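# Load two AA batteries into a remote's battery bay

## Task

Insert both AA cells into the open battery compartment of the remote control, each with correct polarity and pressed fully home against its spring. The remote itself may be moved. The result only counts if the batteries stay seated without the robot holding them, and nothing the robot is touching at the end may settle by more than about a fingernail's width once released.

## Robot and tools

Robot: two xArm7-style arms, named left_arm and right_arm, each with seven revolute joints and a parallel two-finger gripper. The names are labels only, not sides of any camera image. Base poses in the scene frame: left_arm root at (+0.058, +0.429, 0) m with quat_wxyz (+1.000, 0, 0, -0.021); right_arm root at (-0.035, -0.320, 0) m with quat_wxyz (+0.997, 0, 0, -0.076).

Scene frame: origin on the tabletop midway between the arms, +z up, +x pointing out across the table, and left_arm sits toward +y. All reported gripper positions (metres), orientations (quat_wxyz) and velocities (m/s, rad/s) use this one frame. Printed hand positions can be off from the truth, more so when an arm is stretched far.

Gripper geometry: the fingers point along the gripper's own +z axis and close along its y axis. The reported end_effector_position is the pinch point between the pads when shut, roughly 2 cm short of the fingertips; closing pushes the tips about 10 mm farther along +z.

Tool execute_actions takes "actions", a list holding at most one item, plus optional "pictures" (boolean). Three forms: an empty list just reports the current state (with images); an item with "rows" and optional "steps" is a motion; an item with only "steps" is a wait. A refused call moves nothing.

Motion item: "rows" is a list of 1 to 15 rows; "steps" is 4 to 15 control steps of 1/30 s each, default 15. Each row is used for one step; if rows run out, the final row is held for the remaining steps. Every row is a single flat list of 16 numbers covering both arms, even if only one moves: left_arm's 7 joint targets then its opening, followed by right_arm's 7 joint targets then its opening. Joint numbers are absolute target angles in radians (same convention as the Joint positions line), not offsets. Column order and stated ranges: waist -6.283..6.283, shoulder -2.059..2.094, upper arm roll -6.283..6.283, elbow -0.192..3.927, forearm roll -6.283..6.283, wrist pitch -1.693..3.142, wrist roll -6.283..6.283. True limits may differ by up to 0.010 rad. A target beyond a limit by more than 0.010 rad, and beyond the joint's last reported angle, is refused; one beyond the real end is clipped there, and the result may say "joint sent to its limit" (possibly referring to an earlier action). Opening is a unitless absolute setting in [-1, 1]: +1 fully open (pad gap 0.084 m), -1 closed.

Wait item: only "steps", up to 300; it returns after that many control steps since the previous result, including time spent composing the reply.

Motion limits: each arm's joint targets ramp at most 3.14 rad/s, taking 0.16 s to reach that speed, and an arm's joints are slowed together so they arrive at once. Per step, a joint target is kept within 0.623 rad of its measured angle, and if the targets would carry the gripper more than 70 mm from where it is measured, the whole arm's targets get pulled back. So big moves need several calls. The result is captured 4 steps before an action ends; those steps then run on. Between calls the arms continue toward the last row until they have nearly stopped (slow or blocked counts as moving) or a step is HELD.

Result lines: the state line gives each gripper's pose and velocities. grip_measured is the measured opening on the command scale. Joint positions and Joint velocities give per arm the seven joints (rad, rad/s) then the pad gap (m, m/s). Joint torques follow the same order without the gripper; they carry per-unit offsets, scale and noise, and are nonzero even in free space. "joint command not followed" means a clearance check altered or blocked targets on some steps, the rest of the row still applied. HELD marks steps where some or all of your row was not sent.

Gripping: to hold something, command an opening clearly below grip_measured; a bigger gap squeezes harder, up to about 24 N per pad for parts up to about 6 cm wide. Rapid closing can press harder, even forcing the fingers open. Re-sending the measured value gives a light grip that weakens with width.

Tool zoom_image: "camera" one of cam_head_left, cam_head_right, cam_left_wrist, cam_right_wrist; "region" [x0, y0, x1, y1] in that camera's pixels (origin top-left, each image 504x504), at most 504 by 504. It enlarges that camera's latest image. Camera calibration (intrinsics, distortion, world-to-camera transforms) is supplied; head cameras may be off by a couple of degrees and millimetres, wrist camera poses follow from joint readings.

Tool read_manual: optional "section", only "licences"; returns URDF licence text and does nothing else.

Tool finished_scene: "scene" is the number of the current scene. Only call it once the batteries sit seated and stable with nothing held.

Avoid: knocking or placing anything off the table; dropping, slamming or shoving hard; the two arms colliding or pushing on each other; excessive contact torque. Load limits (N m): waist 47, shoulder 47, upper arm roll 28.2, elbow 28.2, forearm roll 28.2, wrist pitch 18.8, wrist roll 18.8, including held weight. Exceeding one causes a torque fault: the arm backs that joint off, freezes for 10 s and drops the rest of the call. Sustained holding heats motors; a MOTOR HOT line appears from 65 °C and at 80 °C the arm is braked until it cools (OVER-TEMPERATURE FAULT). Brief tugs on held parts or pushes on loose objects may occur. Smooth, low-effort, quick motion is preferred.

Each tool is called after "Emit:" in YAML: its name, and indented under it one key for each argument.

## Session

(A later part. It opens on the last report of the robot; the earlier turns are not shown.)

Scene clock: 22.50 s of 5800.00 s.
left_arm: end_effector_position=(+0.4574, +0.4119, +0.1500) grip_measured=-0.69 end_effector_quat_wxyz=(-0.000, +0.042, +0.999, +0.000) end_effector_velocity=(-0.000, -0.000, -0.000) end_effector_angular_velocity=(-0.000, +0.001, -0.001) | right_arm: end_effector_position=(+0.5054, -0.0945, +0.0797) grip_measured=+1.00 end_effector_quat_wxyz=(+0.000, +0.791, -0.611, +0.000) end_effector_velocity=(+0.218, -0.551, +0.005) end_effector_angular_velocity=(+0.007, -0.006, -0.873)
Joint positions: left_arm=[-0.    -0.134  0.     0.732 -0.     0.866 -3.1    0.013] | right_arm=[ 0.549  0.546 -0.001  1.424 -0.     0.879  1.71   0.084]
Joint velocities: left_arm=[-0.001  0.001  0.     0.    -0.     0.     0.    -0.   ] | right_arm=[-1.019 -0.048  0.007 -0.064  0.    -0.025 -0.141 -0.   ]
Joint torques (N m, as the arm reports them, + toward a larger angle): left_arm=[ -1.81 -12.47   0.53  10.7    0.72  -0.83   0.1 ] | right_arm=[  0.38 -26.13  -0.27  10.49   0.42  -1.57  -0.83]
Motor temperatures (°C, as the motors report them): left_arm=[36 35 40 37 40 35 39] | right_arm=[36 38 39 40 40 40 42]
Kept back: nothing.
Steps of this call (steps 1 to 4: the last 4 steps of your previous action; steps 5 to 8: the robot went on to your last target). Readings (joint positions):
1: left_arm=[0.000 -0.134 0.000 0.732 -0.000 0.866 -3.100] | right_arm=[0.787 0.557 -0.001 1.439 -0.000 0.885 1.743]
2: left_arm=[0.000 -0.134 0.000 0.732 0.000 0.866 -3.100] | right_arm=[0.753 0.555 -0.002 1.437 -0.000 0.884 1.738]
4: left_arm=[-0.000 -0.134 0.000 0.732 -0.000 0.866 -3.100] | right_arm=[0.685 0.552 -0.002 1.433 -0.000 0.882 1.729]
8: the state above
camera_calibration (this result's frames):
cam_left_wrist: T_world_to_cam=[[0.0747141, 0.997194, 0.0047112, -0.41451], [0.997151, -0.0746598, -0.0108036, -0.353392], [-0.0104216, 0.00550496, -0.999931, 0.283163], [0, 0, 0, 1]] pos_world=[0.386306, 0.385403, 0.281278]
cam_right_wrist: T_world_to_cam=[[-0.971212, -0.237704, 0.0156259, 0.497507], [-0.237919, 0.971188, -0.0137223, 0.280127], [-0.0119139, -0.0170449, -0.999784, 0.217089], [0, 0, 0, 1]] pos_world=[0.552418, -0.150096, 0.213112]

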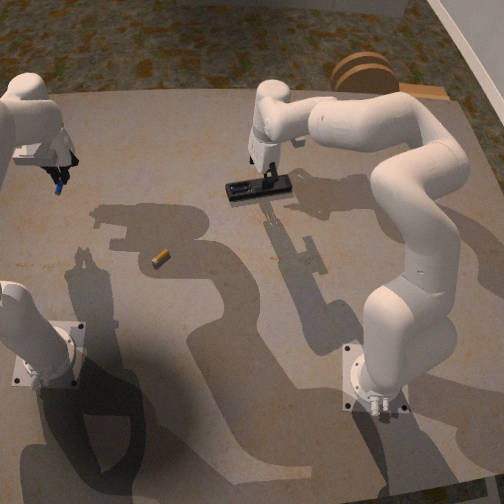

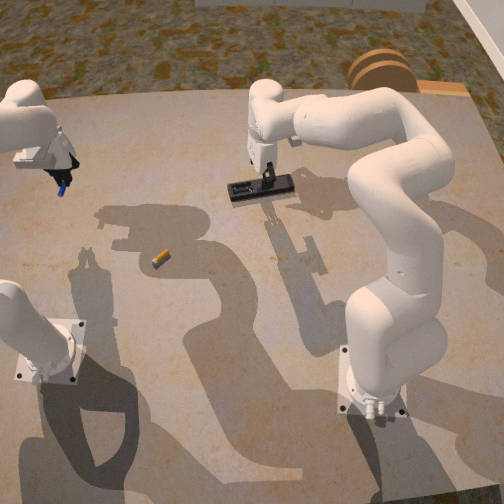

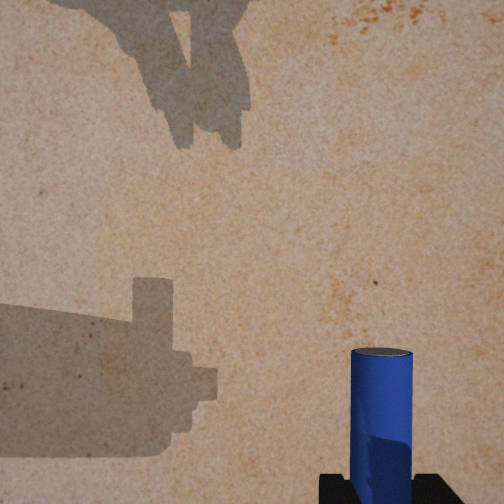

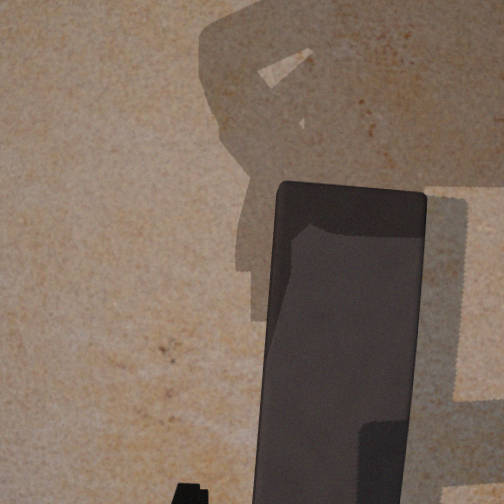

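Orange placed. Look again after settling.

Emit:
execute_actions:
  actions: []

Scene clock: 22.57 s of 5800.00 s.
left_arm: end_effector_position=(+0.4574, +0.4119, +0.1500) grip_measured=-0.69 end_effector_quat_wxyz=(+0.000, +0.042, +0.999, +0.000) end_effector_velocity=(+0.000, -0.000, +0.000) end_effector_angular_velocity=(+0.001, -0.001, -0.003) | right_arm: end_effector_position=(+0.5180, -0.1299, +0.0800) grip_measured=+1.00 end_effector_quat_wxyz=(+0.000, +0.774, -0.633, +0.001) end_effector_velocity=(+0.152, -0.468, +0.004) end_effector_angular_velocity=(-0.056, -0.024, -0.735)
Joint positions: left_arm=[-0.    -0.134 -0.     0.732 -0.     0.866 -3.1    0.013] | right_arm=[ 0.486  0.543 -0.003  1.42  -0.     0.878  1.702  0.084]
Joint velocities: left_arm=[-0.001  0.     0.     0.001  0.002  0.     0.001 -0.   ] | right_arm=[-0.722 -0.034 -0.115 -0.044 -0.002 -0.015 -0.085  0.   ]
Joint torques (N m, as the arm reports them, + toward a larger angle): left_arm=[ -1.83 -12.27   0.41  10.91   0.46  -0.96   0.12] | right_arm=[ 23.37 -25.56   8.23  11.46   0.48  -1.56  -0.13]
Motor temperatures (°C, as the motors report them): left_arm=[36 35 40 37 40 35 39] | right_arm=[36 38 39 40 40 40 42]
Kept back: nothing.
Steps of this call (steps 1 to 2: the robot went on to your last target). Readings (joint positions):
1: left_arm=[0.000 -0.134 -0.000 0.732 -0.000 0.866 -3.100] | right_arm=[0.515 0.544 -0.001 1.422 -0.000 0.878 1.706]
2: the state above
camera_calibration (this result's frames):
cam_left_wrist: T_world_to_cam=[[0.0747143, 0.997194, 0.00471124, -0.41451], [0.997151, -0.07466, -0.0108035, -0.353392], [-0.0104215, 0.005505, -0.999931, 0.283163], [0, 0, 0, 1]] pos_world=[0.386306, 0.385403, 0.281278]
cam_right_wrist: T_world_to_cam=[[-0.982916, -0.183435, 0.0150651, 0.514556], [-0.183652, 0.982883, -0.0145609, 0.290927], [-0.0121362, -0.0170789, -0.99978, 0.217035], [0, 0, 0, 1]] pos_world=[0.561828, -0.187853, 0.213471]

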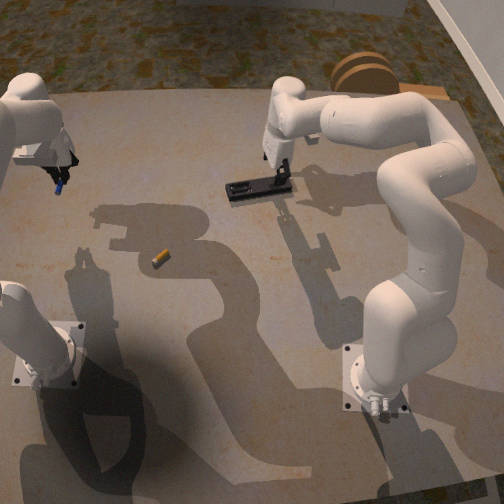

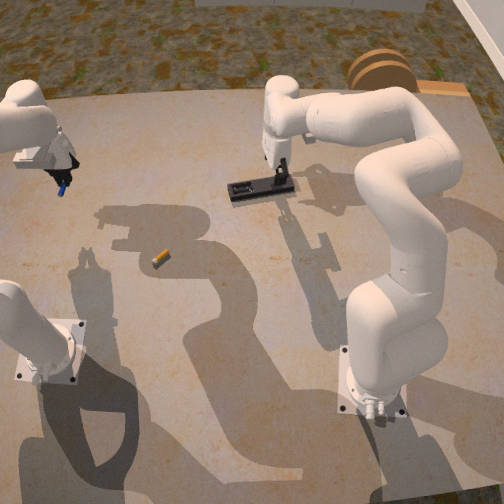

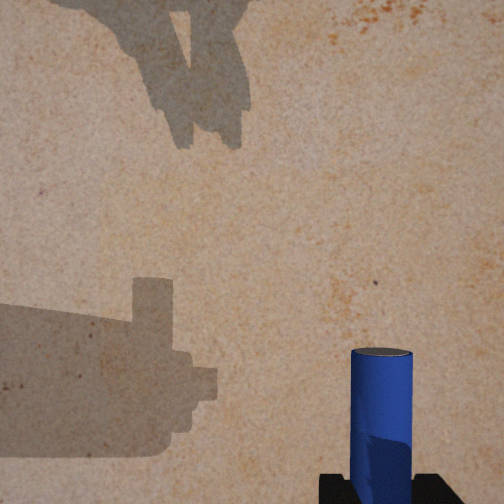

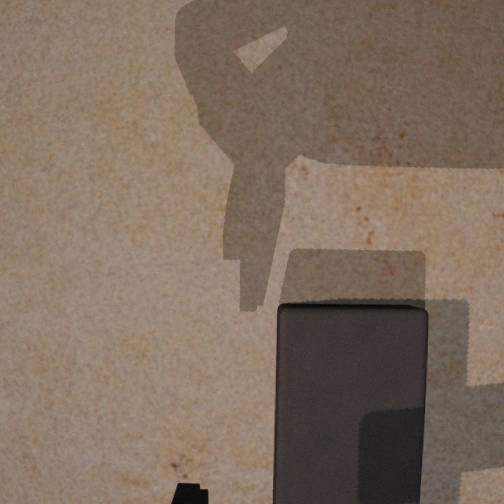

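Emit:
execute_actions:
  actions:
    - {"rows": [[0,-0.1339,0,0.732,0,0.8659,-3.1,-0.95, 0.438,0.538,0,1.412,0,0.874,1.673,1],[0,-0.1339,0,0.732,0,0.8659,-3.1,-0.95, 0.438,0.538,0,1.412,0,0.874,1.673,1],[0,-0.1339,0,0.732,0,0.8659,-3.1,-0.95, 0.438,0.538,0,1.412,0,0.874,1.673,1],[0,-0.1339,0,0.732,0,0.8659,-3.1,-0.95, 0.438,0.6309,0,1.3901,0,0.7592,1.673,1]], "steps": 15}
  pictures: true

Scene clock: 23.37 s of 5800.00 s.
left_arm: end_effector_position=(+0.4574, +0.4119, +0.1500) grip_measured=-0.69 end_effector_quat_wxyz=(-0.000, +0.042, +0.999, +0.000) end_effector_velocity=(+0.001, -0.000, +0.001) end_effector_angular_velocity=(-0.001, -0.002, +0.001) | right_arm: end_effector_position=(+0.5164, -0.1564, +0.0171) grip_measured=+1.00 end_effector_quat_wxyz=(+0.009, +0.770, -0.639, -0.007) end_effector_velocity=(+0.040, +0.031, +0.040) end_effector_angular_velocity=(+0.049, -0.131, +0.027)
Joint positions: left_arm=[-0.    -0.134  0.     0.732  0.     0.866 -3.1    0.013] | right_arm=[0.439 0.64  0.002 1.38  0.    0.763 1.673 0.084]
Joint velocities: left_arm=[ 0.    -0.     0.     0.002 -0.001 -0.    -0.    -0.   ] | right_arm=[ 0.015 -0.026  0.016  0.058  0.    -0.056  0.     0.   ]
Joint torques (N m, as the arm reports them, + toward a larger angle): left_arm=[ -1.78 -12.61   0.35  10.74   0.67  -0.78   0.11] | right_arm=[ -2.1  -34.83  -2.79  14.91   0.37  -2.65  -0.33]
Motor temperatures (°C, as the motors report them): left_arm=[36 35 40 37 40 35 39] | right_arm=[36 39 39 40 40 40 42]
Steps of this call (steps 1 to 13: the robot went on to your last target; steps 14 to 24: the first 11 steps of this action). Readings (joint positions):
14: left_arm=[0.000 -0.134 -0.000 0.732 0.000 0.866 -3.100] | right_arm=[0.464 0.542 -0.000 1.418 -0.000 0.877 1.698]
15: left_arm=[0.000 -0.134 -0.000 0.732 0.000 0.866 -3.100] | right_arm=[0.458 0.541 0.003 1.417 0.000 0.876 1.690]
17: left_arm=[0.000 -0.134 0.000 0.732 0.000 0.866 -3.100] | right_arm=[0.443 0.539 0.002 1.413 0.000 0.874 1.677]
21: left_arm=[0.000 -0.134 -0.000 0.732 0.000 0.866 -3.100] | right_arm=[0.436 0.611 -0.003 1.398 -0.000 0.779 1.673]
24: the state above
camera_calibration (this result's frames):
cam_left_wrist: T_world_to_cam=[[0.0747141, 0.997194, 0.00471127, -0.41451], [0.997151, -0.0746598, -0.0108038, -0.353392], [-0.0104217, 0.00550504, -0.999931, 0.283163], [0, 0, 0, 1]] pos_world=[0.386306, 0.385404, 0.281278]
cam_right_wrist: T_world_to_cam=[[-0.984897, -0.168954, 0.0378397, 0.511946], [-0.169609, 0.985401, -0.0147875, 0.308974], [-0.0347888, -0.0209822, -0.999174, 0.164769], [0, 0, 0, 1]] pos_world=[0.562351, -0.21451, 0.14983]

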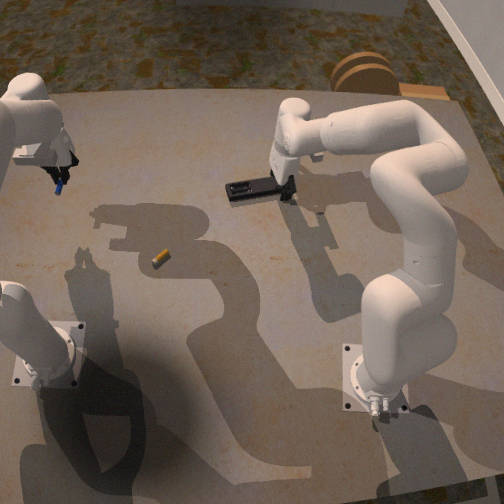

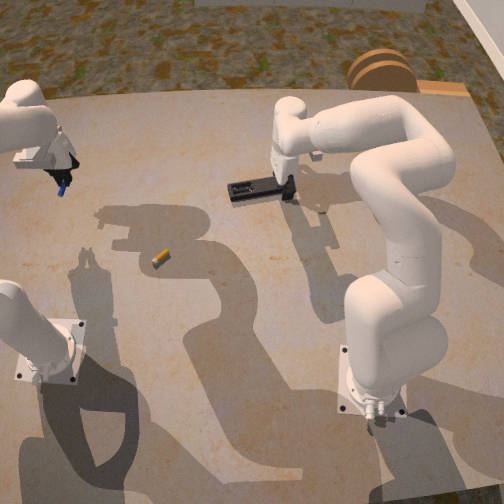

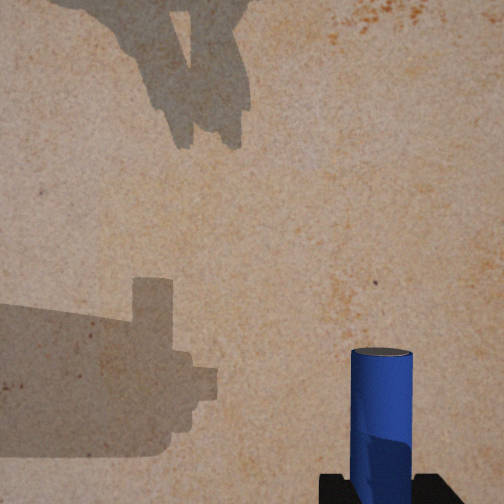

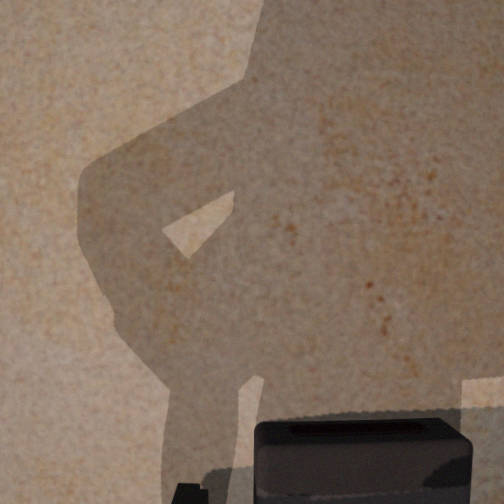

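Emit:
execute_actions:
  actions:
    - {"rows": [[0,-0.1339,0,0.732,0,0.8659,-3.1,-0.95, 0.438,0.6309,0,1.3901,0,0.7592,1.673,0.75],[0,-0.1339,0,0.732,0,0.8659,-3.1,-0.95, 0.438,0.6309,0,1.3901,0,0.7592,1.673,0.5],[0,-0.1339,0,0.732,0,0.8659,-3.1,-0.95, 0.438,0.6309,0,1.3901,0,0.7592,1.673,0.35],[0,-0.1339,0,0.732,0,0.8659,-3.1,-0.95, 0.438,0.6309,0,1.3901,0,0.7592,1.673,0.25],[0,-0.1339,0,0.732,0,0.8659,-3.1,-0.95, 0.438,0.6309,0,1.3901,0,0.7592,1.673,0.18],[0,-0.1339,0,0.732,0,0.8659,-3.1,-0.95, 0.438,0.6309,0,1.3901,0,0.7592,1.673,0.1],[0,-0.1339,0,0.732,0,0.8659,-3.1,-0.95, 0.438,0.6309,0,1.3901,0,0.7592,1.673,0.0],[0,-0.1339,0,0.732,0,0.8659,-3.1,-0.95, 0.438,0.6309,0,1.3901,0,0.7592,1.673,-0.2],[0,-0.1339,0,0.732,0,0.8659,-3.1,-0.95, 0.438,0.6309,0,1.3901,0,0.7592,1.673,-0.5]], "steps": 15}
  pictures: true

Scene clock: 24.03 s of 5800.00 s.
left_arm: end_effector_position=(+0.4574, +0.4119, +0.1500) grip_measured=-0.69 end_effector_quat_wxyz=(+0.000, +0.042, +0.999, +0.000) end_effector_velocity=(+0.000, +0.000, +0.000) end_effector_angular_velocity=(-0.000, -0.000, +0.003) | right_arm: end_effector_position=(+0.5243, -0.1557, +0.0262) grip_measured=+0.09 end_effector_quat_wxyz=(-0.000, +0.769, -0.639, +0.000) end_effector_velocity=(+0.000, -0.000, +0.000) end_effector_angular_velocity=(-0.000, -0.000, -0.000)
Joint positions: left_arm=[ 0.    -0.134  0.     0.732  0.     0.866 -3.1    0.013] | right_arm=[0.438 0.631 0.    1.39  0.    0.759 1.673 0.048]
Joint velocities: left_arm=[ 0.001 -0.    -0.    -0.    -0.001 -0.    -0.002  0.   ] | right_arm=[-0.    -0.     0.     0.001 -0.001  0.001  0.001 -0.   ]
Joint torques (N m, as the arm reports them, + toward a larger angle): left_arm=[ -1.96 -12.34   0.37  10.78   0.52  -0.85   0.13] | right_arm=[  0.46 -25.92  -0.74  10.44   0.49  -1.71  -0.38]
Motor temperatures (°C, as the motors report them): left_arm=[36 35 40 37 40 35 39] | right_arm=[36 39 38 40 40 40 42]
Steps of this call (steps 1 to 4: the last 4 steps of your previous action; steps 5 to 9: the robot went on to your last target; steps 10 to 20: the first 11 steps of this action). Readings (joint positions):
10: left_arm=[0.000 -0.134 0.000 0.732 0.000 0.866 -3.100] | right_arm=[0.438 0.631 0.000 1.390 0.000 0.759 1.673]
11: left_arm=[0.000 -0.134 -0.000 0.732 -0.000 0.866 -3.100] | right_arm=[0.438 0.631 0.000 1.390 0.000 0.759 1.673]
13: left_arm=[0.000 -0.134 0.000 0.732 -0.000 0.866 -3.100] | right_arm=[0.438 0.631 0.000 1.390 0.000 0.759 1.673]
17: left_arm=[-0.000 -0.134 0.000 0.732 -0.000 0.866 -3.100] | right_arm=[0.438 0.631 0.000 1.390 -0.000 0.759 1.673]
20: the state above
camera_calibration (this result's frames):
cam_left_wrist: T_world_to_cam=[[0.0747142, 0.997194, 0.00471126, -0.41451], [0.997151, -0.0746599, -0.0108035, -0.353392], [-0.0104214, 0.00550501, -0.999931, 0.283163], [0, 0, 0, 1]] pos_world=[0.386306, 0.385403, 0.281278]
cam_right_wrist: T_world_to_cam=[[-0.985866, -0.166896, 0.0146513, 0.520968], [-0.167088, 0.985856, -0.0130173, 0.308457], [-0.0122715, -0.0152813, -0.999808, 0.163298], [0, 0, 0, 1]] pos_world=[0.567148, -0.214651, 0.159649]

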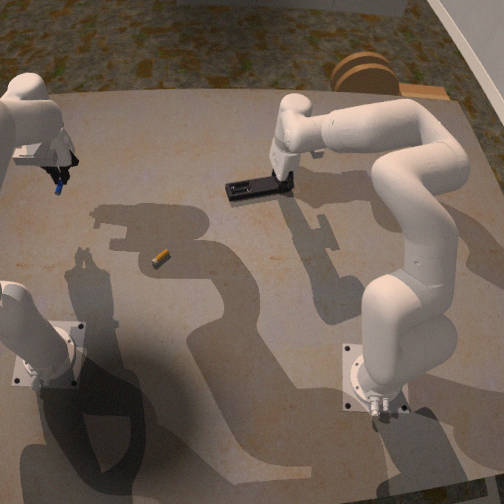

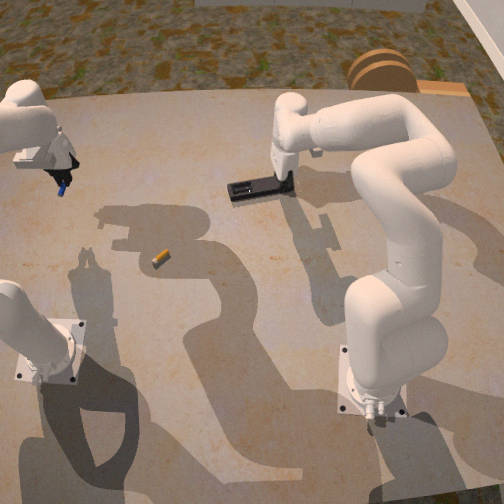

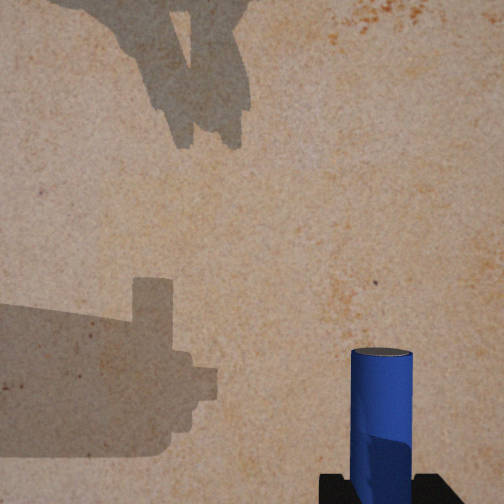

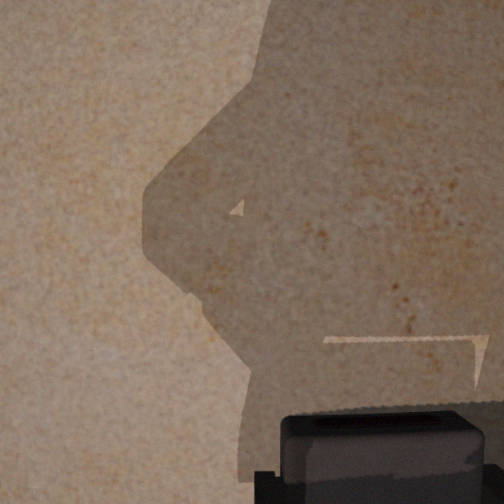

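Emit:
execute_actions:
  actions:
    - {"rows": [[0,-0.1339,0,0.732,0,0.8659,-3.1,-0.95, 0.438,0.622,0,1.392,0,0.770,1.673,-0.5],[0,-0.1339,0,0.732,0,0.8659,-3.1,-0.95, 0.438,0.613,0,1.395,0,0.782,1.673,-0.5],[0,-0.1339,0,0.732,0,0.8659,-3.1,-0.95, 0.438,0.613,0,1.395,0,0.782,1.673,-0.5],[0,-0.1339,0,0.732,0,0.8659,-3.1,-0.95, 0.446,0.605,0,1.382,0,0.777,1.675,-0.5],[-0.03,-0.13,0,0.738,0,0.867,-3.1,-0.95, 0.462,0.589,0,1.357,0,0.767,1.680,-0.5],[-0.08,-0.124,0,0.745,0,0.869,-3.1,-0.95, 0.486,0.566,0,1.318,0,0.753,1.686,-0.5],[-0.14,-0.117,0,0.755,0,0.872,-3.1,-0.95, 0.517,0.534,0,1.267,0,0.733,1.695,-0.5],[-0.21,-0.108,0,0.767,0,0.875,-3.1,-0.95, 0.557,0.494,0,1.204,0,0.709,1.706,-0.5],[-0.29,-0.098,0,0.780,0,0.878,-3.11,-0.95, 0.597,0.455,0,1.140,0,0.685,1.717,-0.5],[-0.37,-0.088,0,0.794,0,0.882,-3.11,-0.95, 0.637,0.415,0,1.076,0,0.660,1.728,-0.5],[-0.45,-0.078,0,0.807,0,0.885,-3.11,-0.95, 0.677,0.376,0,1.012,0,0.636,1.739,-0.5],[-0.53,-0.068,0,0.820,0,0.889,-3.11,-0.95, 0.716,0.336,0,0.948,0,0.612,1.750,-0.5],[-0.61,-0.058,0,0.834,0,0.892,-3.11,-0.95, 0.756,0.297,0,0.885,0,0.588,1.761,-0.5],[-0.69,-0.048,0,0.847,0,0.896,-3.11,-0.95, 0.788,0.265,0,0.833,0,0.568,1.770,-0.5],[-0.77,-0.038,0,0.860,0,0.899,-3.11,-0.95, 0.812,0.242,0,0.795,0,0.553,1.777,-0.5]], "steps": 15}

Emit:
execute_actions:
  actions:
    - {"rows": [[-0.85,-0.028,0,0.874,0,0.902,-3.12,-0.95, 0.828,0.226,0,0.770,0,0.544,1.781,-0.5],[-0.92,-0.02,0,0.886,0,0.905,-3.12,-0.95, 0.8355,0.218,0,0.7569,0,0.5389,1.7835,-0.5],[-0.98,-0.012,0,0.896,0,0.908,-3.12,-0.95, 0.8355,0.218,0,0.7569,0,0.5389,1.7835,-0.5],[-1.02,-0.008,0,0.902,0,0.91,-3.12,-0.95, 0.8355,0.225,0,0.7565,0,0.5315,1.7835,-0.5],[-1.039,-0.0054,0,0.9054,0,0.9108,-3.12,-0.95, 0.8355,0.232,0,0.756,0,0.524,1.7835,-0.5],[-1.039,-0.0054,0,0.9054,0,0.9108,-3.12,-0.95, 0.8355,0.239,0,0.7557,0,0.517,1.7835,-0.5],[-1.039,-0.0054,0,0.9054,0,0.9108,-3.12,-0.95, 0.8355,0.245,0,0.7553,0,0.5103,1.7835,-0.5]], "steps": 15}
  pictures: true

Scene clock: 26.47 s of 5800.00 s.
left_arm: end_effector_position=(+0.4552, +0.3323, +0.1525) grip_measured=-0.69 end_effector_quat_wxyz=(+0.001, +0.138, +0.990, -0.000) end_effector_velocity=(-0.081, -0.593, +0.017) end_effector_angular_velocity=(+0.005, -0.009, -1.393) | right_arm: end_effector_position=(+0.4627, -0.1060, +0.0386) grip_measured=+0.09 end_effector_quat_wxyz=(+0.000, +0.796, -0.605, -0.000) end_effector_velocity=(-0.494, +0.392, +0.012) end_effector_angular_velocity=(+0.049, +0.026, +0.776)
Joint positions: left_arm=[-0.195 -0.11  -0.001  0.765 -0.     0.874 -3.103  0.013] | right_arm=[ 0.558  0.493 -0.     1.2   -0.     0.708  1.707  0.048]
Joint velocities: left_arm=[-1.371  0.165 -0.087  0.227 -0.004  0.055 -0.062 -0.   ] | right_arm=[ 0.9   -0.828  0.115 -1.328  0.001 -0.495  0.224  0.   ]
Joint torques (N m, as the arm reports them, + toward a larger angle): left_arm=[  2.42 -13.01   2.6   10.03   0.77  -0.44   0.24] | right_arm=[ -2.94 -24.41  -2.88  10.88   0.4   -1.56  -0.21]
Motor temperatures (°C, as the motors report them): left_arm=[36 35 40 37 40 35 39] | right_arm=[36 39 38 40 40 40 42]
Steps of this call (steps 1 to 4: the last 4 steps of your previous action; steps 5 to 15: the robot went on to your last target; steps 16 to 62: nothing new was sent; steps 63 to 73: the first 11 steps of this action). Readings (joint positions):
63: left_arm=[0.000 -0.134 -0.000 0.732 -0.000 0.866 -3.100] | right_arm=[0.438 0.631 0.000 1.390 0.000 0.760 1.673]
64: left_arm=[0.000 -0.134 0.000 0.732 0.000 0.866 -3.100] | right_arm=[0.438 0.628 -0.000 1.390 -0.000 0.765 1.673]
66: left_arm=[0.000 -0.134 -0.000 0.732 0.000 0.866 -3.100] | right_arm=[0.438 0.618 -0.000 1.391 -0.000 0.778 1.673]
70: left_arm=[-0.060 -0.126 0.008 0.743 0.000 0.869 -3.100] | right_arm=[0.477 0.571 -0.006 1.328 -0.000 0.754 1.685]
73: the state above

Scene clock: 26.97 s of 5800.00 s.
left_arm: end_effector_position=(+0.3301, +0.0866, +0.1586) grip_measured=-0.69 end_effector_quat_wxyz=(+0.000, +0.446, +0.895, -0.000) end_effector_velocity=(-0.402, -0.388, +0.010) end_effector_angular_velocity=(+0.003, +0.002, -1.247) | right_arm: end_effector_position=(+0.3025, -0.0487, +0.0260) grip_measured=+0.09 end_effector_quat_wxyz=(+0.000, +0.851, -0.525, +0.000) end_effector_velocity=(+0.021, -0.002, +0.007) end_effector_angular_velocity=(+0.022, -0.034, -0.032)
Joint positions: left_arm=[-0.855 -0.028 -0.001  0.875 -0.     0.903 -3.116  0.013] | right_arm=[ 0.833  0.246 -0.004  0.757  0.     0.511  1.783  0.048]
Joint velocities: left_arm=[-1.281  0.157  0.009  0.211  0.001  0.057 -0.025  0.   ] | right_arm=[-0.014  0.001 -0.018  0.019 -0.    -0.022  0.001 -0.   ]
Joint torques (N m, as the arm reports them, + toward a larger angle): left_arm=[ -2.06 -14.2    0.1   10.84   0.68  -0.59   0.01] | right_arm=[  1.68 -18.76   1.26   8.93   0.4   -1.54  -0.35]
Motor temperatures (°C, as the motors report them): left_arm=[36 35 40 37 40 35 39] | right_arm=[36 39 38 40 40 40 42]
Steps of this call (steps 1 to 4: the last 4 steps of your previous action; steps 5 to 15: the first 11 steps of this action). Readings (joint positions):
5: left_arm=[-0.420 -0.082 -0.003 0.802 -0.000 0.884 -3.107] | right_arm=[0.706 0.349 0.004 0.969 0.000 0.620 1.746]
6: left_arm=[-0.464 -0.076 -0.003 0.810 -0.000 0.885 -3.108] | right_arm=[0.736 0.319 0.003 0.921 0.000 0.602 1.755]
8: left_arm=[-0.552 -0.065 -0.003 0.824 -0.000 0.889 -3.110] | right_arm=[0.794 0.261 0.003 0.827 -0.000 0.566 1.771]
12: left_arm=[-0.726 -0.044 -0.002 0.853 -0.000 0.897 -3.114] | right_arm=[0.836 0.240 0.003 0.756 -0.000 0.519 1.783]
15: the state above
camera_calibration (this result's frames):
cam_left_wrist: T_world_to_cam=[[0.792552, 0.609786, 0.00472308, -0.284084], [0.609798, -0.792485, -0.0106719, -0.0607027], [-0.00276458, 0.0113381, -0.999932, 0.289147], [0, 0, 0, 1]] pos_world=[0.262967, 0.121846, 0.289821]
cam_right_wrist: T_world_to_cam=[[-0.900844, -0.43388, 0.0150738, 0.281394], [-0.434077, 0.900769, -0.0138946, 0.242478], [-0.00754941, -0.01906, -0.99979, 0.160328], [0, 0, 0, 1]] pos_world=[0.359957, -0.0932695, 0.159422]

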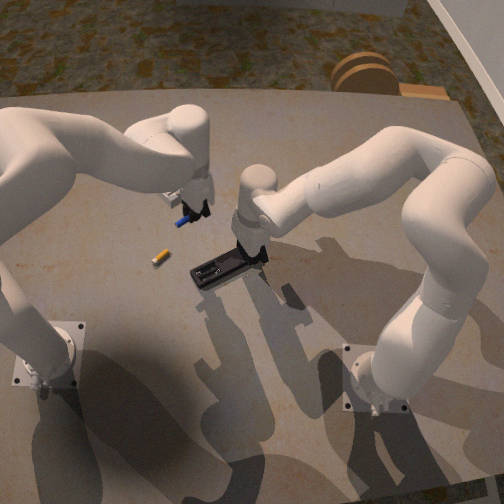

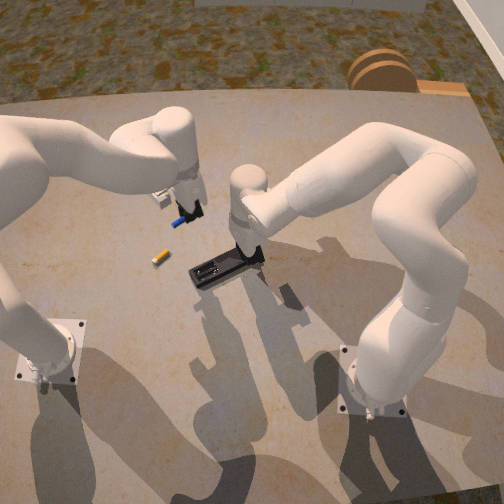

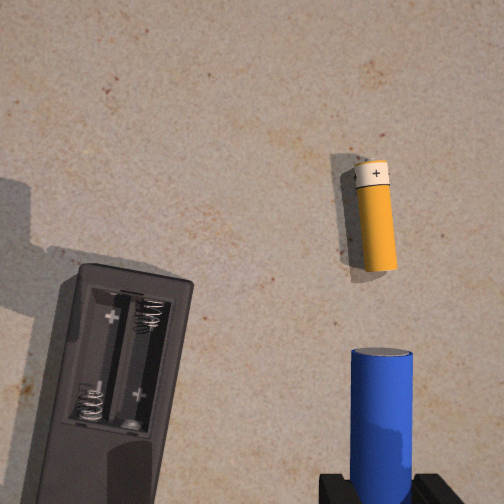

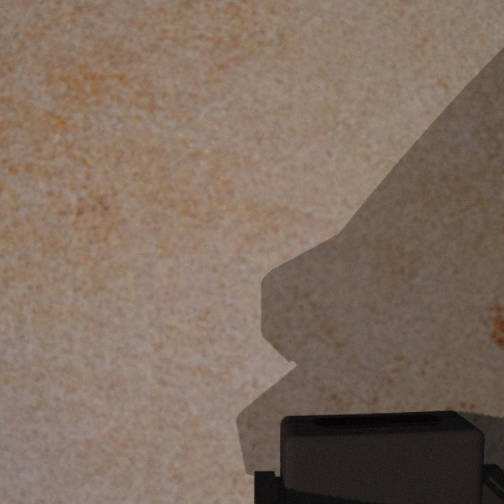

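Emit:
execute_actions:
  actions:
    - {"steps": 10}
  pictures: true

Scene clock: 27.30 s of 5800.00 s.
left_arm: end_effector_position=(+0.2703, +0.0380, +0.1598) grip_measured=-0.69 end_effector_quat_wxyz=(-0.000, +0.520, +0.854, +0.000) end_effector_velocity=(+0.027, +0.014, +0.001) end_effector_angular_velocity=(-0.001, -0.001, +0.067) | right_arm: end_effector_position=(+0.3008, -0.0470, +0.0261) grip_measured=+0.09 end_effector_quat_wxyz=(-0.000, +0.852, -0.523, +0.000) end_effector_velocity=(-0.003, +0.001, -0.001) end_effector_angular_velocity=(-0.001, +0.002, +0.005)
Joint positions: left_arm=[-1.036 -0.006  0.005  0.905  0.     0.911 -3.12   0.013] | right_arm=[ 0.835  0.245 -0.     0.756  0.     0.51   1.783  0.048]
Joint velocities: left_arm=[ 0.028  0.001  0.041  0.002  0.001 -0.     0.001 -0.   ] | right_arm=[ 0.004 -0.001  0.002 -0.003  0.    -0.    -0.001 -0.   ]
Joint torques (N m, as the arm reports them, + toward a larger angle): left_arm=[ -5.54 -14.74  -2.17  11.03   0.43  -0.9    0.1 ] | right_arm=[  0.48 -18.53  -0.37   9.14   0.44  -1.79  -0.4 ]
Motor temperatures (°C, as the motors report them): left_arm=[36 35 40 37 40 35 39] | right_arm=[36 39 38 40 40 40 42]
Kept back: nothing.
Steps of this call (steps 1 to 4: the last 4 steps of your previous action; steps 5 to 10: the robot went on to your last target). Readings (joint positions):
1: left_arm=[-0.898 -0.023 -0.001 0.882 -0.000 0.905 -3.117] | right_arm=[0.833 0.246 -0.004 0.757 0.000 0.510 1.783]
2: left_arm=[-0.940 -0.018 -0.001 0.889 -0.000 0.906 -3.118] | right_arm=[0.833 0.246 -0.003 0.757 0.000 0.510 1.783]
4: left_arm=[-1.013 -0.009 -0.004 0.901 -0.000 0.909 -3.119] | right_arm=[0.834 0.246 -0.002 0.757 0.000 0.510 1.783]
8: left_arm=[-1.039 -0.006 -0.002 0.905 -0.000 0.911 -3.120] | right_arm=[0.835 0.245 -0.000 0.756 0.000 0.510 1.783]
10: the state above
camera_calibration (this result's frames):
cam_left_wrist: T_world_to_cam=[[0.884572, 0.466378, 0.00479078, -0.226501], [0.466402, -0.884499, -0.0114655, -0.0203548], [-0.00110985, 0.0123765, -0.999923, 0.290333], [0, 0, 0, 1]] pos_world=[0.210172, 0.0840381, 0.291163]
cam_right_wrist: T_world_to_cam=[[-0.898646, -0.438422, 0.0148727, 0.279705], [-0.438608, 0.898583, -0.0131057, 0.241465], [-0.0076185, -0.0183007, -0.999804, 0.160502], [0, 0, 0, 1]] pos_world=[0.358488, -0.0914103, 0.159475]

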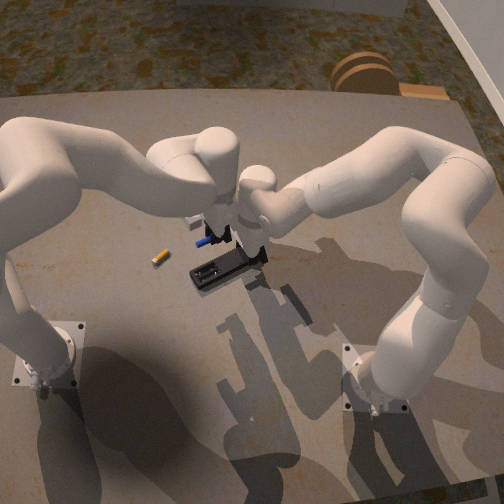

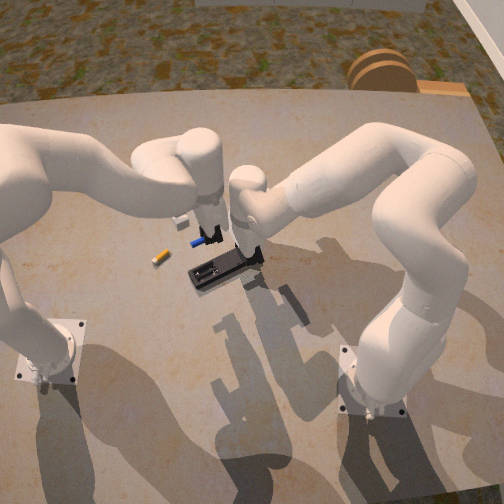

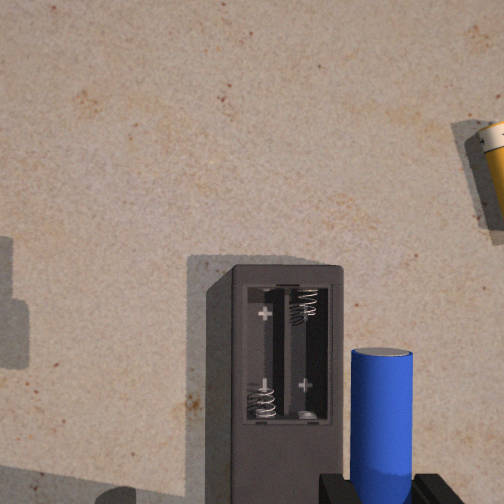

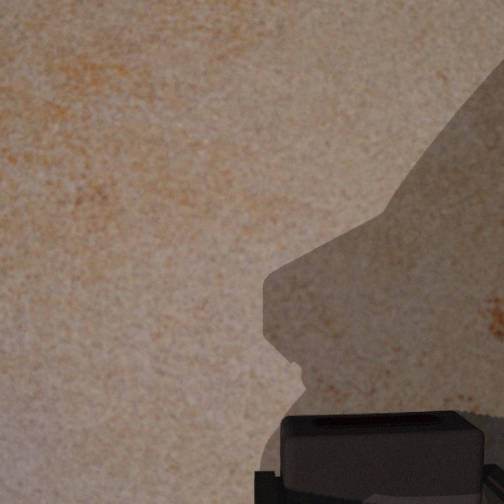

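Emit:
execute_actions:
  actions:
    - {"rows": [[-1.047,0.01,0,0.82,0,0.73,-3.128,-0.95, 0.8355,0.245,0,0.7553,0,0.5103,1.7835,-0.5],[-1.047,0.01,0,0.82,0,0.73,-3.128,-0.95, 0.8355,0.245,0,0.7553,0,0.5103,1.7835,-0.5],[-1.05,0.02,0,0.73,0,0.55,-3.13,-0.95, 0.8355,0.245,0,0.7553,0,0.5103,1.7835,-0.5],[-1.05,0.02,0,0.73,0,0.55,-3.13,-0.95, 0.8355,0.245,0,0.7553,0,0.5103,1.7835,-0.5],[-1.053,0.035,0,0.64,0,0.37,-3.134,-0.95, 0.8355,0.245,0,0.7553,0,0.5103,1.7835,-0.5],[-1.053,0.035,0,0.64,0,0.37,-3.134,-0.95, 0.8355,0.245,0,0.7553,0,0.5103,1.7835,-0.5],[-1.0556,0.0547,0,0.5527,0,0.198,-3.1366,-0.95, 0.8355,0.245,0,0.7553,0,0.5103,1.7835,-0.5]], "steps": 15}

Emit:
execute_actions:
  actions:
    - {"steps": 10}
  pictures: true

Scene clock: 29.50 s of 5800.00 s.
left_arm: end_effector_position=(+0.2610, +0.0325, +0.0771) grip_measured=-0.69 end_effector_quat_wxyz=(+0.109, +0.520, +0.845, -0.066) end_effector_velocity=(-0.048, +0.074, -0.179) end_effector_angular_velocity=(-0.455, -0.225, +0.006) | right_arm: end_effector_position=(+0.3004, -0.0468, +0.0260) grip_measured=+0.09 end_effector_quat_wxyz=(-0.000, +0.852, -0.523, -0.000) end_effector_velocity=(+0.000, -0.000, -0.000) end_effector_angular_velocity=(+0.001, -0.000, -0.002)
Joint positions: left_arm=[-1.055  0.051 -0.     0.583 -0.     0.275 -3.135  0.013] | right_arm=[0.836 0.245 0.    0.755 0.    0.51  1.783 0.048]
Joint velocities: left_arm=[-0.024  0.175  0.003 -0.811 -0.001 -1.493 -0.026 -0.   ] | right_arm=[-0.001  0.    -0.     0.     0.001 -0.     0.    -0.   ]
Joint torques (N m, as the arm reports them, + toward a larger angle): left_arm=[ -1.47 -19.29   0.36  14.81   0.65  -0.88   0.05] | right_arm=[  0.46 -18.39  -0.39   9.14   0.4   -1.8   -0.36]
Motor temperatures (°C, as the motors report them): left_arm=[36 35 40 37 40 35 39] | right_arm=[36 39 38 40 40 40 42]
Steps of this call (steps 1 to 30: the robot went on to your last target; steps 31 to 55: nothing new was sent; steps 56 to 66: the first 11 steps of this action). Readings (joint positions):
56: left_arm=[-1.039 -0.005 0.000 0.905 -0.000 0.910 -3.120] | right_arm=[0.836 0.245 0.000 0.755 0.000 0.510 1.783]
57: left_arm=[-1.039 -0.005 0.000 0.902 0.000 0.900 -3.120] | right_arm=[0.836 0.245 0.000 0.755 0.000 0.510 1.783]
59: left_arm=[-1.042 -0.001 0.001 0.872 0.000 0.829 -3.123] | right_arm=[0.836 0.245 0.000 0.755 -0.000 0.510 1.783]
63: left_arm=[-1.051 0.026 -0.000 0.704 0.000 0.501 -3.131] | right_arm=[0.836 0.245 0.000 0.755 0.000 0.510 1.783]
66: the state above

Scene clock: 29.83 s of 5800.00 s.
left_arm: end_effector_position=(+0.2621, +0.0298, +0.0761) grip_measured=-0.69 end_effector_quat_wxyz=(+0.129, +0.518, +0.842, -0.078) end_effector_velocity=(-0.006, +0.010, -0.011) end_effector_angular_velocity=(+0.026, +0.013, -0.002) | right_arm: end_effector_position=(+0.3004, -0.0468, +0.0260) grip_measured=+0.09 end_effector_quat_wxyz=(-0.000, +0.852, -0.523, -0.000) end_effector_velocity=(+0.000, +0.001, +0.000) end_effector_angular_velocity=(+0.001, -0.001, +0.001)
Joint positions: left_arm=[-1.056  0.054  0.     0.555 -0.     0.198 -3.137  0.013] | right_arm=[ 0.836  0.245  0.     0.755 -0.     0.51   1.783  0.048]
Joint velocities: left_arm=[-0.001  0.008 -0.    -0.02   0.001  0.001  0.001 -0.   ] | right_arm=[ 0.001 -0.    -0.     0.001  0.    -0.    -0.    -0.   ]
Joint torques (N m, as the arm reports them, + toward a larger angle): left_arm=[ -1.91 -13.65   0.21   9.07   0.64  -1.23   0.05] | right_arm=[  0.34 -18.56  -0.41   9.14   0.45  -1.84  -0.4 ]
Motor temperatures (°C, as the motors report them): left_arm=[36 35 40 37 40 35 39] | right_arm=[36 39 38 40 40 40 42]
Kept back: nothing.
Steps of this call (steps 1 to 4: the last 4 steps of your previous action; steps 5 to 10: the robot went on to your last target). Readings (joint positions):
1: left_arm=[-1.055 0.055 -0.000 0.562 -0.000 0.236 -3.136] | right_arm=[0.836 0.245 0.000 0.755 -0.000 0.510 1.783]
2: left_arm=[-1.055 0.057 -0.000 0.552 -0.000 0.216 -3.136] | right_arm=[0.836 0.245 0.000 0.755 0.000 0.510 1.783]
4: left_arm=[-1.056 0.056 0.000 0.553 -0.000 0.202 -3.137] | right_arm=[0.836 0.245 0.000 0.755 0.000 0.510 1.783]
8: left_arm=[-1.056 0.053 0.000 0.556 0.000 0.198 -3.137] | right_arm=[0.836 0.245 0.000 0.755 0.000 0.510 1.783]
10: the state above
camera_calibration (this result's frames):
cam_left_wrist: T_world_to_cam=[[0.887747, 0.460319, 0.00346293, -0.215566], [0.439981, -0.850688, 0.287658, -0.0416031], [0.13536, -0.253844, -0.957727, 0.175645], [0, 0, 0, 1]] pos_world=[0.185897, 0.108424, 0.180934]
cam_right_wrist: T_world_to_cam=[[-0.898287, -0.439151, 0.0150739, 0.279334], [-0.439341, 0.898225, -0.0130741, 0.241341], [-0.00779826, -0.0183668, -0.999801, 0.160519], [0, 0, 0, 1]] pos_world=[0.358204, -0.0911608, 0.159432]

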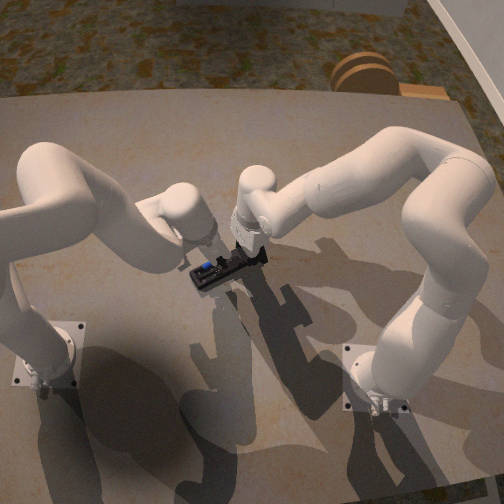

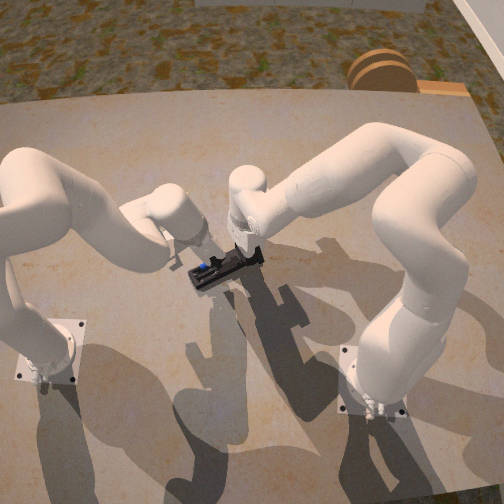

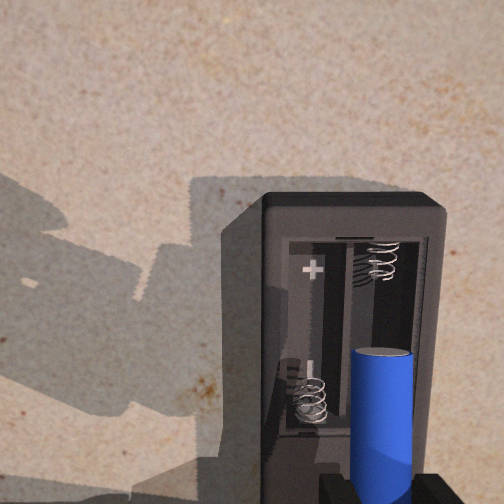

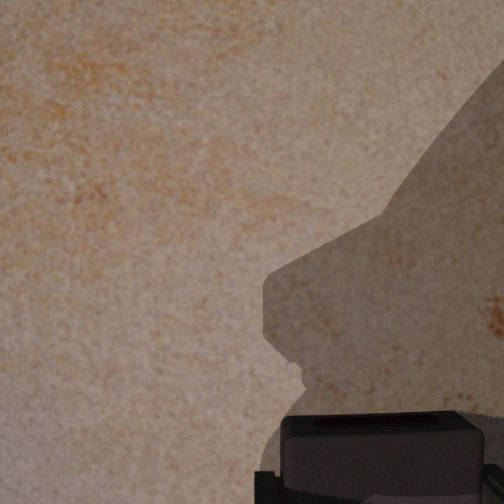

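Emit:
execute_actions:
  actions:
    - {"rows": [[-1.050,0.0547,0,0.5527,0,0.198,-3.131,-0.95, 0.8355,0.245,0,0.7553,0,0.5103,1.7835,-0.5],[-1.045,0.06,0,0.551,0,0.191,-3.126,-0.95, 0.8355,0.245,0,0.7553,0,0.5103,1.7835,-0.5],[-1.0403,0.07,0,0.549,0,0.179,-3.1213,-0.95, 0.8355,0.245,0,0.7553,0,0.5103,1.7835,-0.5],[-1.0403,0.08,0,0.547,0,0.167,-3.1213,-0.95, 0.8355,0.245,0,0.7553,0,0.5103,1.7835,-0.5],[-1.0403,0.09,0,0.545,0,0.155,-3.1213,-0.95, 0.8355,0.245,0,0.7553,0,0.5103,1.7835,-0.5],[-1.0403,0.098,0,0.543,0,0.145,-3.1213,-0.95, 0.8355,0.245,0,0.7553,0,0.5103,1.7835,-0.5],[-1.0403,0.1037,0,0.5421,0,0.1384,-3.1213,-0.95, 0.8355,0.245,0,0.7553,0,0.5103,1.7835,-0.5]], "steps": 15}

Emit:
execute_actions:
  actions:
    - {"steps": 8}
  pictures: true

Scene clock: 31.20 s of 5800.00 s.
left_arm: end_effector_position=(+0.2660, +0.0367, +0.0568) grip_measured=-0.69 end_effector_quat_wxyz=(+0.127, +0.518, +0.843, -0.075) end_effector_velocity=(+0.006, -0.017, +0.015) end_effector_angular_velocity=(-0.049, -0.026, -0.008) | right_arm: end_effector_position=(+0.3004, -0.0468, +0.0260) grip_measured=+0.09 end_effector_quat_wxyz=(-0.000, +0.852, -0.523, -0.000) end_effector_velocity=(+0.001, +0.000, +0.000) end_effector_angular_velocity=(+0.001, -0.001, -0.002)
Joint positions: left_arm=[-1.04   0.105 -0.     0.541  0.     0.14  -3.121  0.013] | right_arm=[0.836 0.245 0.    0.755 0.    0.51  1.784 0.048]
Joint velocities: left_arm=[-0.002 -0.009 -0.004  0.021  0.002 -0.025 -0.     0.   ] | right_arm=[-0.001  0.    -0.     0.001  0.001 -0.     0.    -0.   ]
Joint torques (N m, as the arm reports them, + toward a larger angle): left_arm=[ -1.67 -14.87   0.33   8.76   0.63  -1.35   0.2 ] | right_arm=[  0.39 -18.55  -0.44   9.03   0.45  -1.82  -0.4 ]
Motor temperatures (°C, as the motors report them): left_arm=[36 35 40 37 40 35 39] | right_arm=[36 39 38 40 40 40 42]
Steps of this call (steps 1 to 30: the robot went on to your last target; steps 31 to 41: the first 11 steps of this action). Readings (joint positions):
31: left_arm=[-1.055 0.055 -0.000 0.553 0.000 0.198 -3.136] | right_arm=[0.836 0.245 0.000 0.755 0.000 0.510 1.783]
32: left_arm=[-1.053 0.055 -0.001 0.553 0.000 0.198 -3.134] | right_arm=[0.836 0.245 0.000 0.755 0.000 0.510 1.784]
34: left_arm=[-1.045 0.062 -0.001 0.552 0.000 0.187 -3.126] | right_arm=[0.836 0.245 0.000 0.755 -0.000 0.510 1.784]
38: left_arm=[-1.040 0.097 0.001 0.543 -0.000 0.147 -3.121] | right_arm=[0.836 0.245 0.000 0.755 -0.000 0.510 1.783]
41: the state above

Scene clock: 31.47 s of 5800.00 s.
left_arm: end_effector_position=(+0.2667, +0.0355, +0.0582) grip_measured=-0.69 end_effector_quat_wxyz=(+0.129, +0.518, +0.842, -0.076) end_effector_velocity=(-0.001, +0.001, -0.002) end_effector_angular_velocity=(+0.005, +0.000, -0.004) | right_arm: end_effector_position=(+0.3004, -0.0468, +0.0260) grip_measured=+0.09 end_effector_quat_wxyz=(-0.000, +0.852, -0.523, -0.000) end_effector_velocity=(-0.001, -0.000, -0.000) end_effector_angular_velocity=(-0.000, +0.001, -0.001)
Joint positions: left_arm=[-1.04   0.103 -0.     0.542  0.     0.138 -3.121  0.013] | right_arm=[ 0.836  0.245  0.     0.755 -0.     0.51   1.783  0.048]
Joint velocities: left_arm=[-0.     0.002  0.    -0.002  0.004  0.     0.    -0.   ] | right_arm=[ 0.001  0.    -0.    -0.001  0.001  0.     0.    -0.   ]
Joint torques (N m, as the arm reports them, + toward a larger angle): left_arm=[ -1.94 -13.88   0.2    8.69   0.61  -1.28   0.09] | right_arm=[  0.48 -18.56  -0.43   9.17   0.44  -1.85  -0.39]
Motor temperatures (°C, as the motors report them): left_arm=[36 35 40 37 40 35 39] | right_arm=[36 39 38 40 40 40 42]
Kept back: nothing.
Steps of this call (steps 1 to 4: the last 4 steps of your previous action; steps 5 to 8: the robot went on to your last target). Readings (joint positions):
1: left_arm=[-1.040 0.104 -0.000 0.541 0.000 0.139 -3.121] | right_arm=[0.836 0.245 0.000 0.755 0.000 0.510 1.783]
2: left_arm=[-1.040 0.104 -0.000 0.542 0.000 0.139 -3.121] | right_arm=[0.836 0.245 0.000 0.755 0.000 0.510 1.783]
4: left_arm=[-1.040 0.103 -0.000 0.543 0.000 0.138 -3.121] | right_arm=[0.836 0.245 0.000 0.755 0.000 0.510 1.783]
8: the state above
camera_calibration (this result's frames):
cam_left_wrist: T_world_to_cam=[[0.887494, 0.460751, 0.00799128, -0.222453], [0.43955, -0.85161, 0.285581, -0.0333288], [0.138387, -0.249938, -0.958321, 0.158372], [0, 0, 0, 1]] pos_world=[0.190158, 0.113695, 0.163067]
cam_right_wrist: T_world_to_cam=[[-0.898287, -0.43915, 0.0150728, 0.279334], [-0.43934, 0.898226, -0.0130741, 0.241341], [-0.00779729, -0.0183664, -0.999801, 0.160519], [0, 0, 0, 1]] pos_world=[0.358205, -0.0911612, 0.159432]

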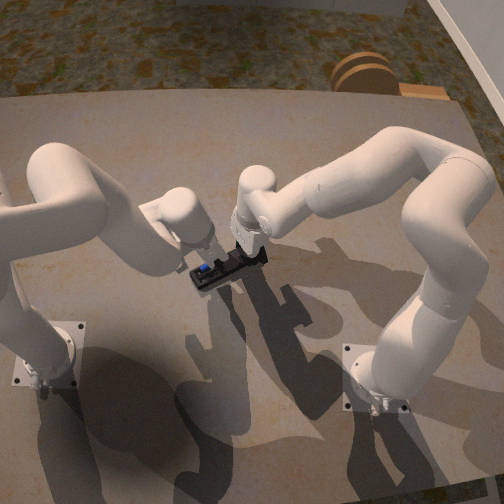

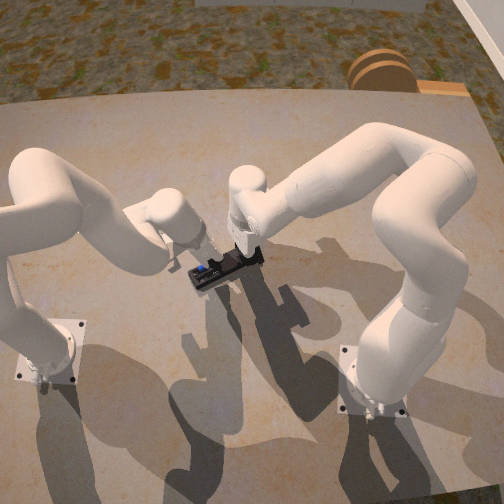

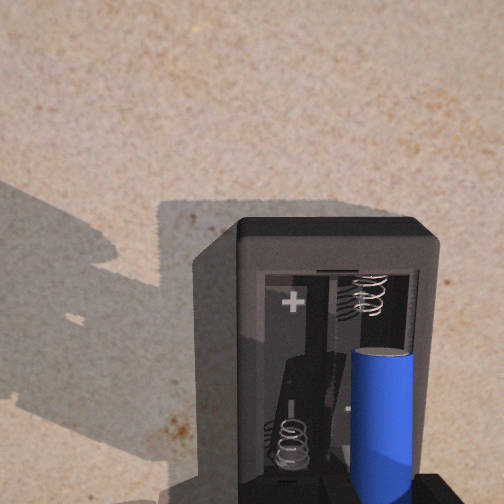

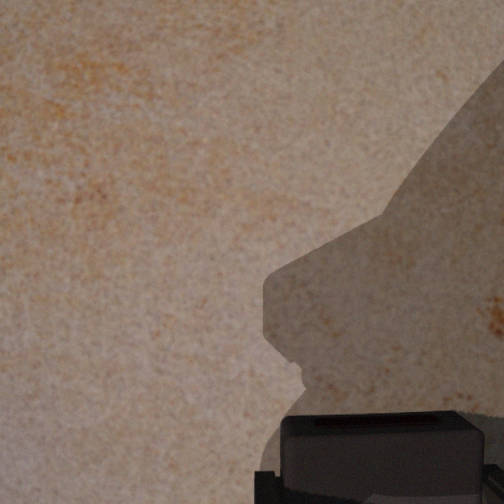

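Emit:
zoom_image:
  camera: "cam_left_wrist"
  region: [230, 210, 470, 450]

Region (230, 210, 470, 450) of cam_left_wrist's 504x504 image, scaled by 2.100, with more detail than that image has.

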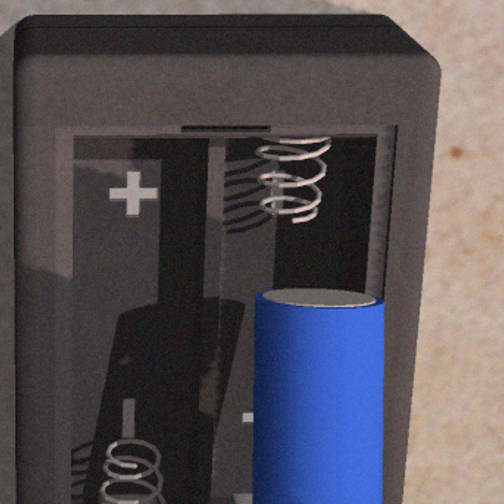

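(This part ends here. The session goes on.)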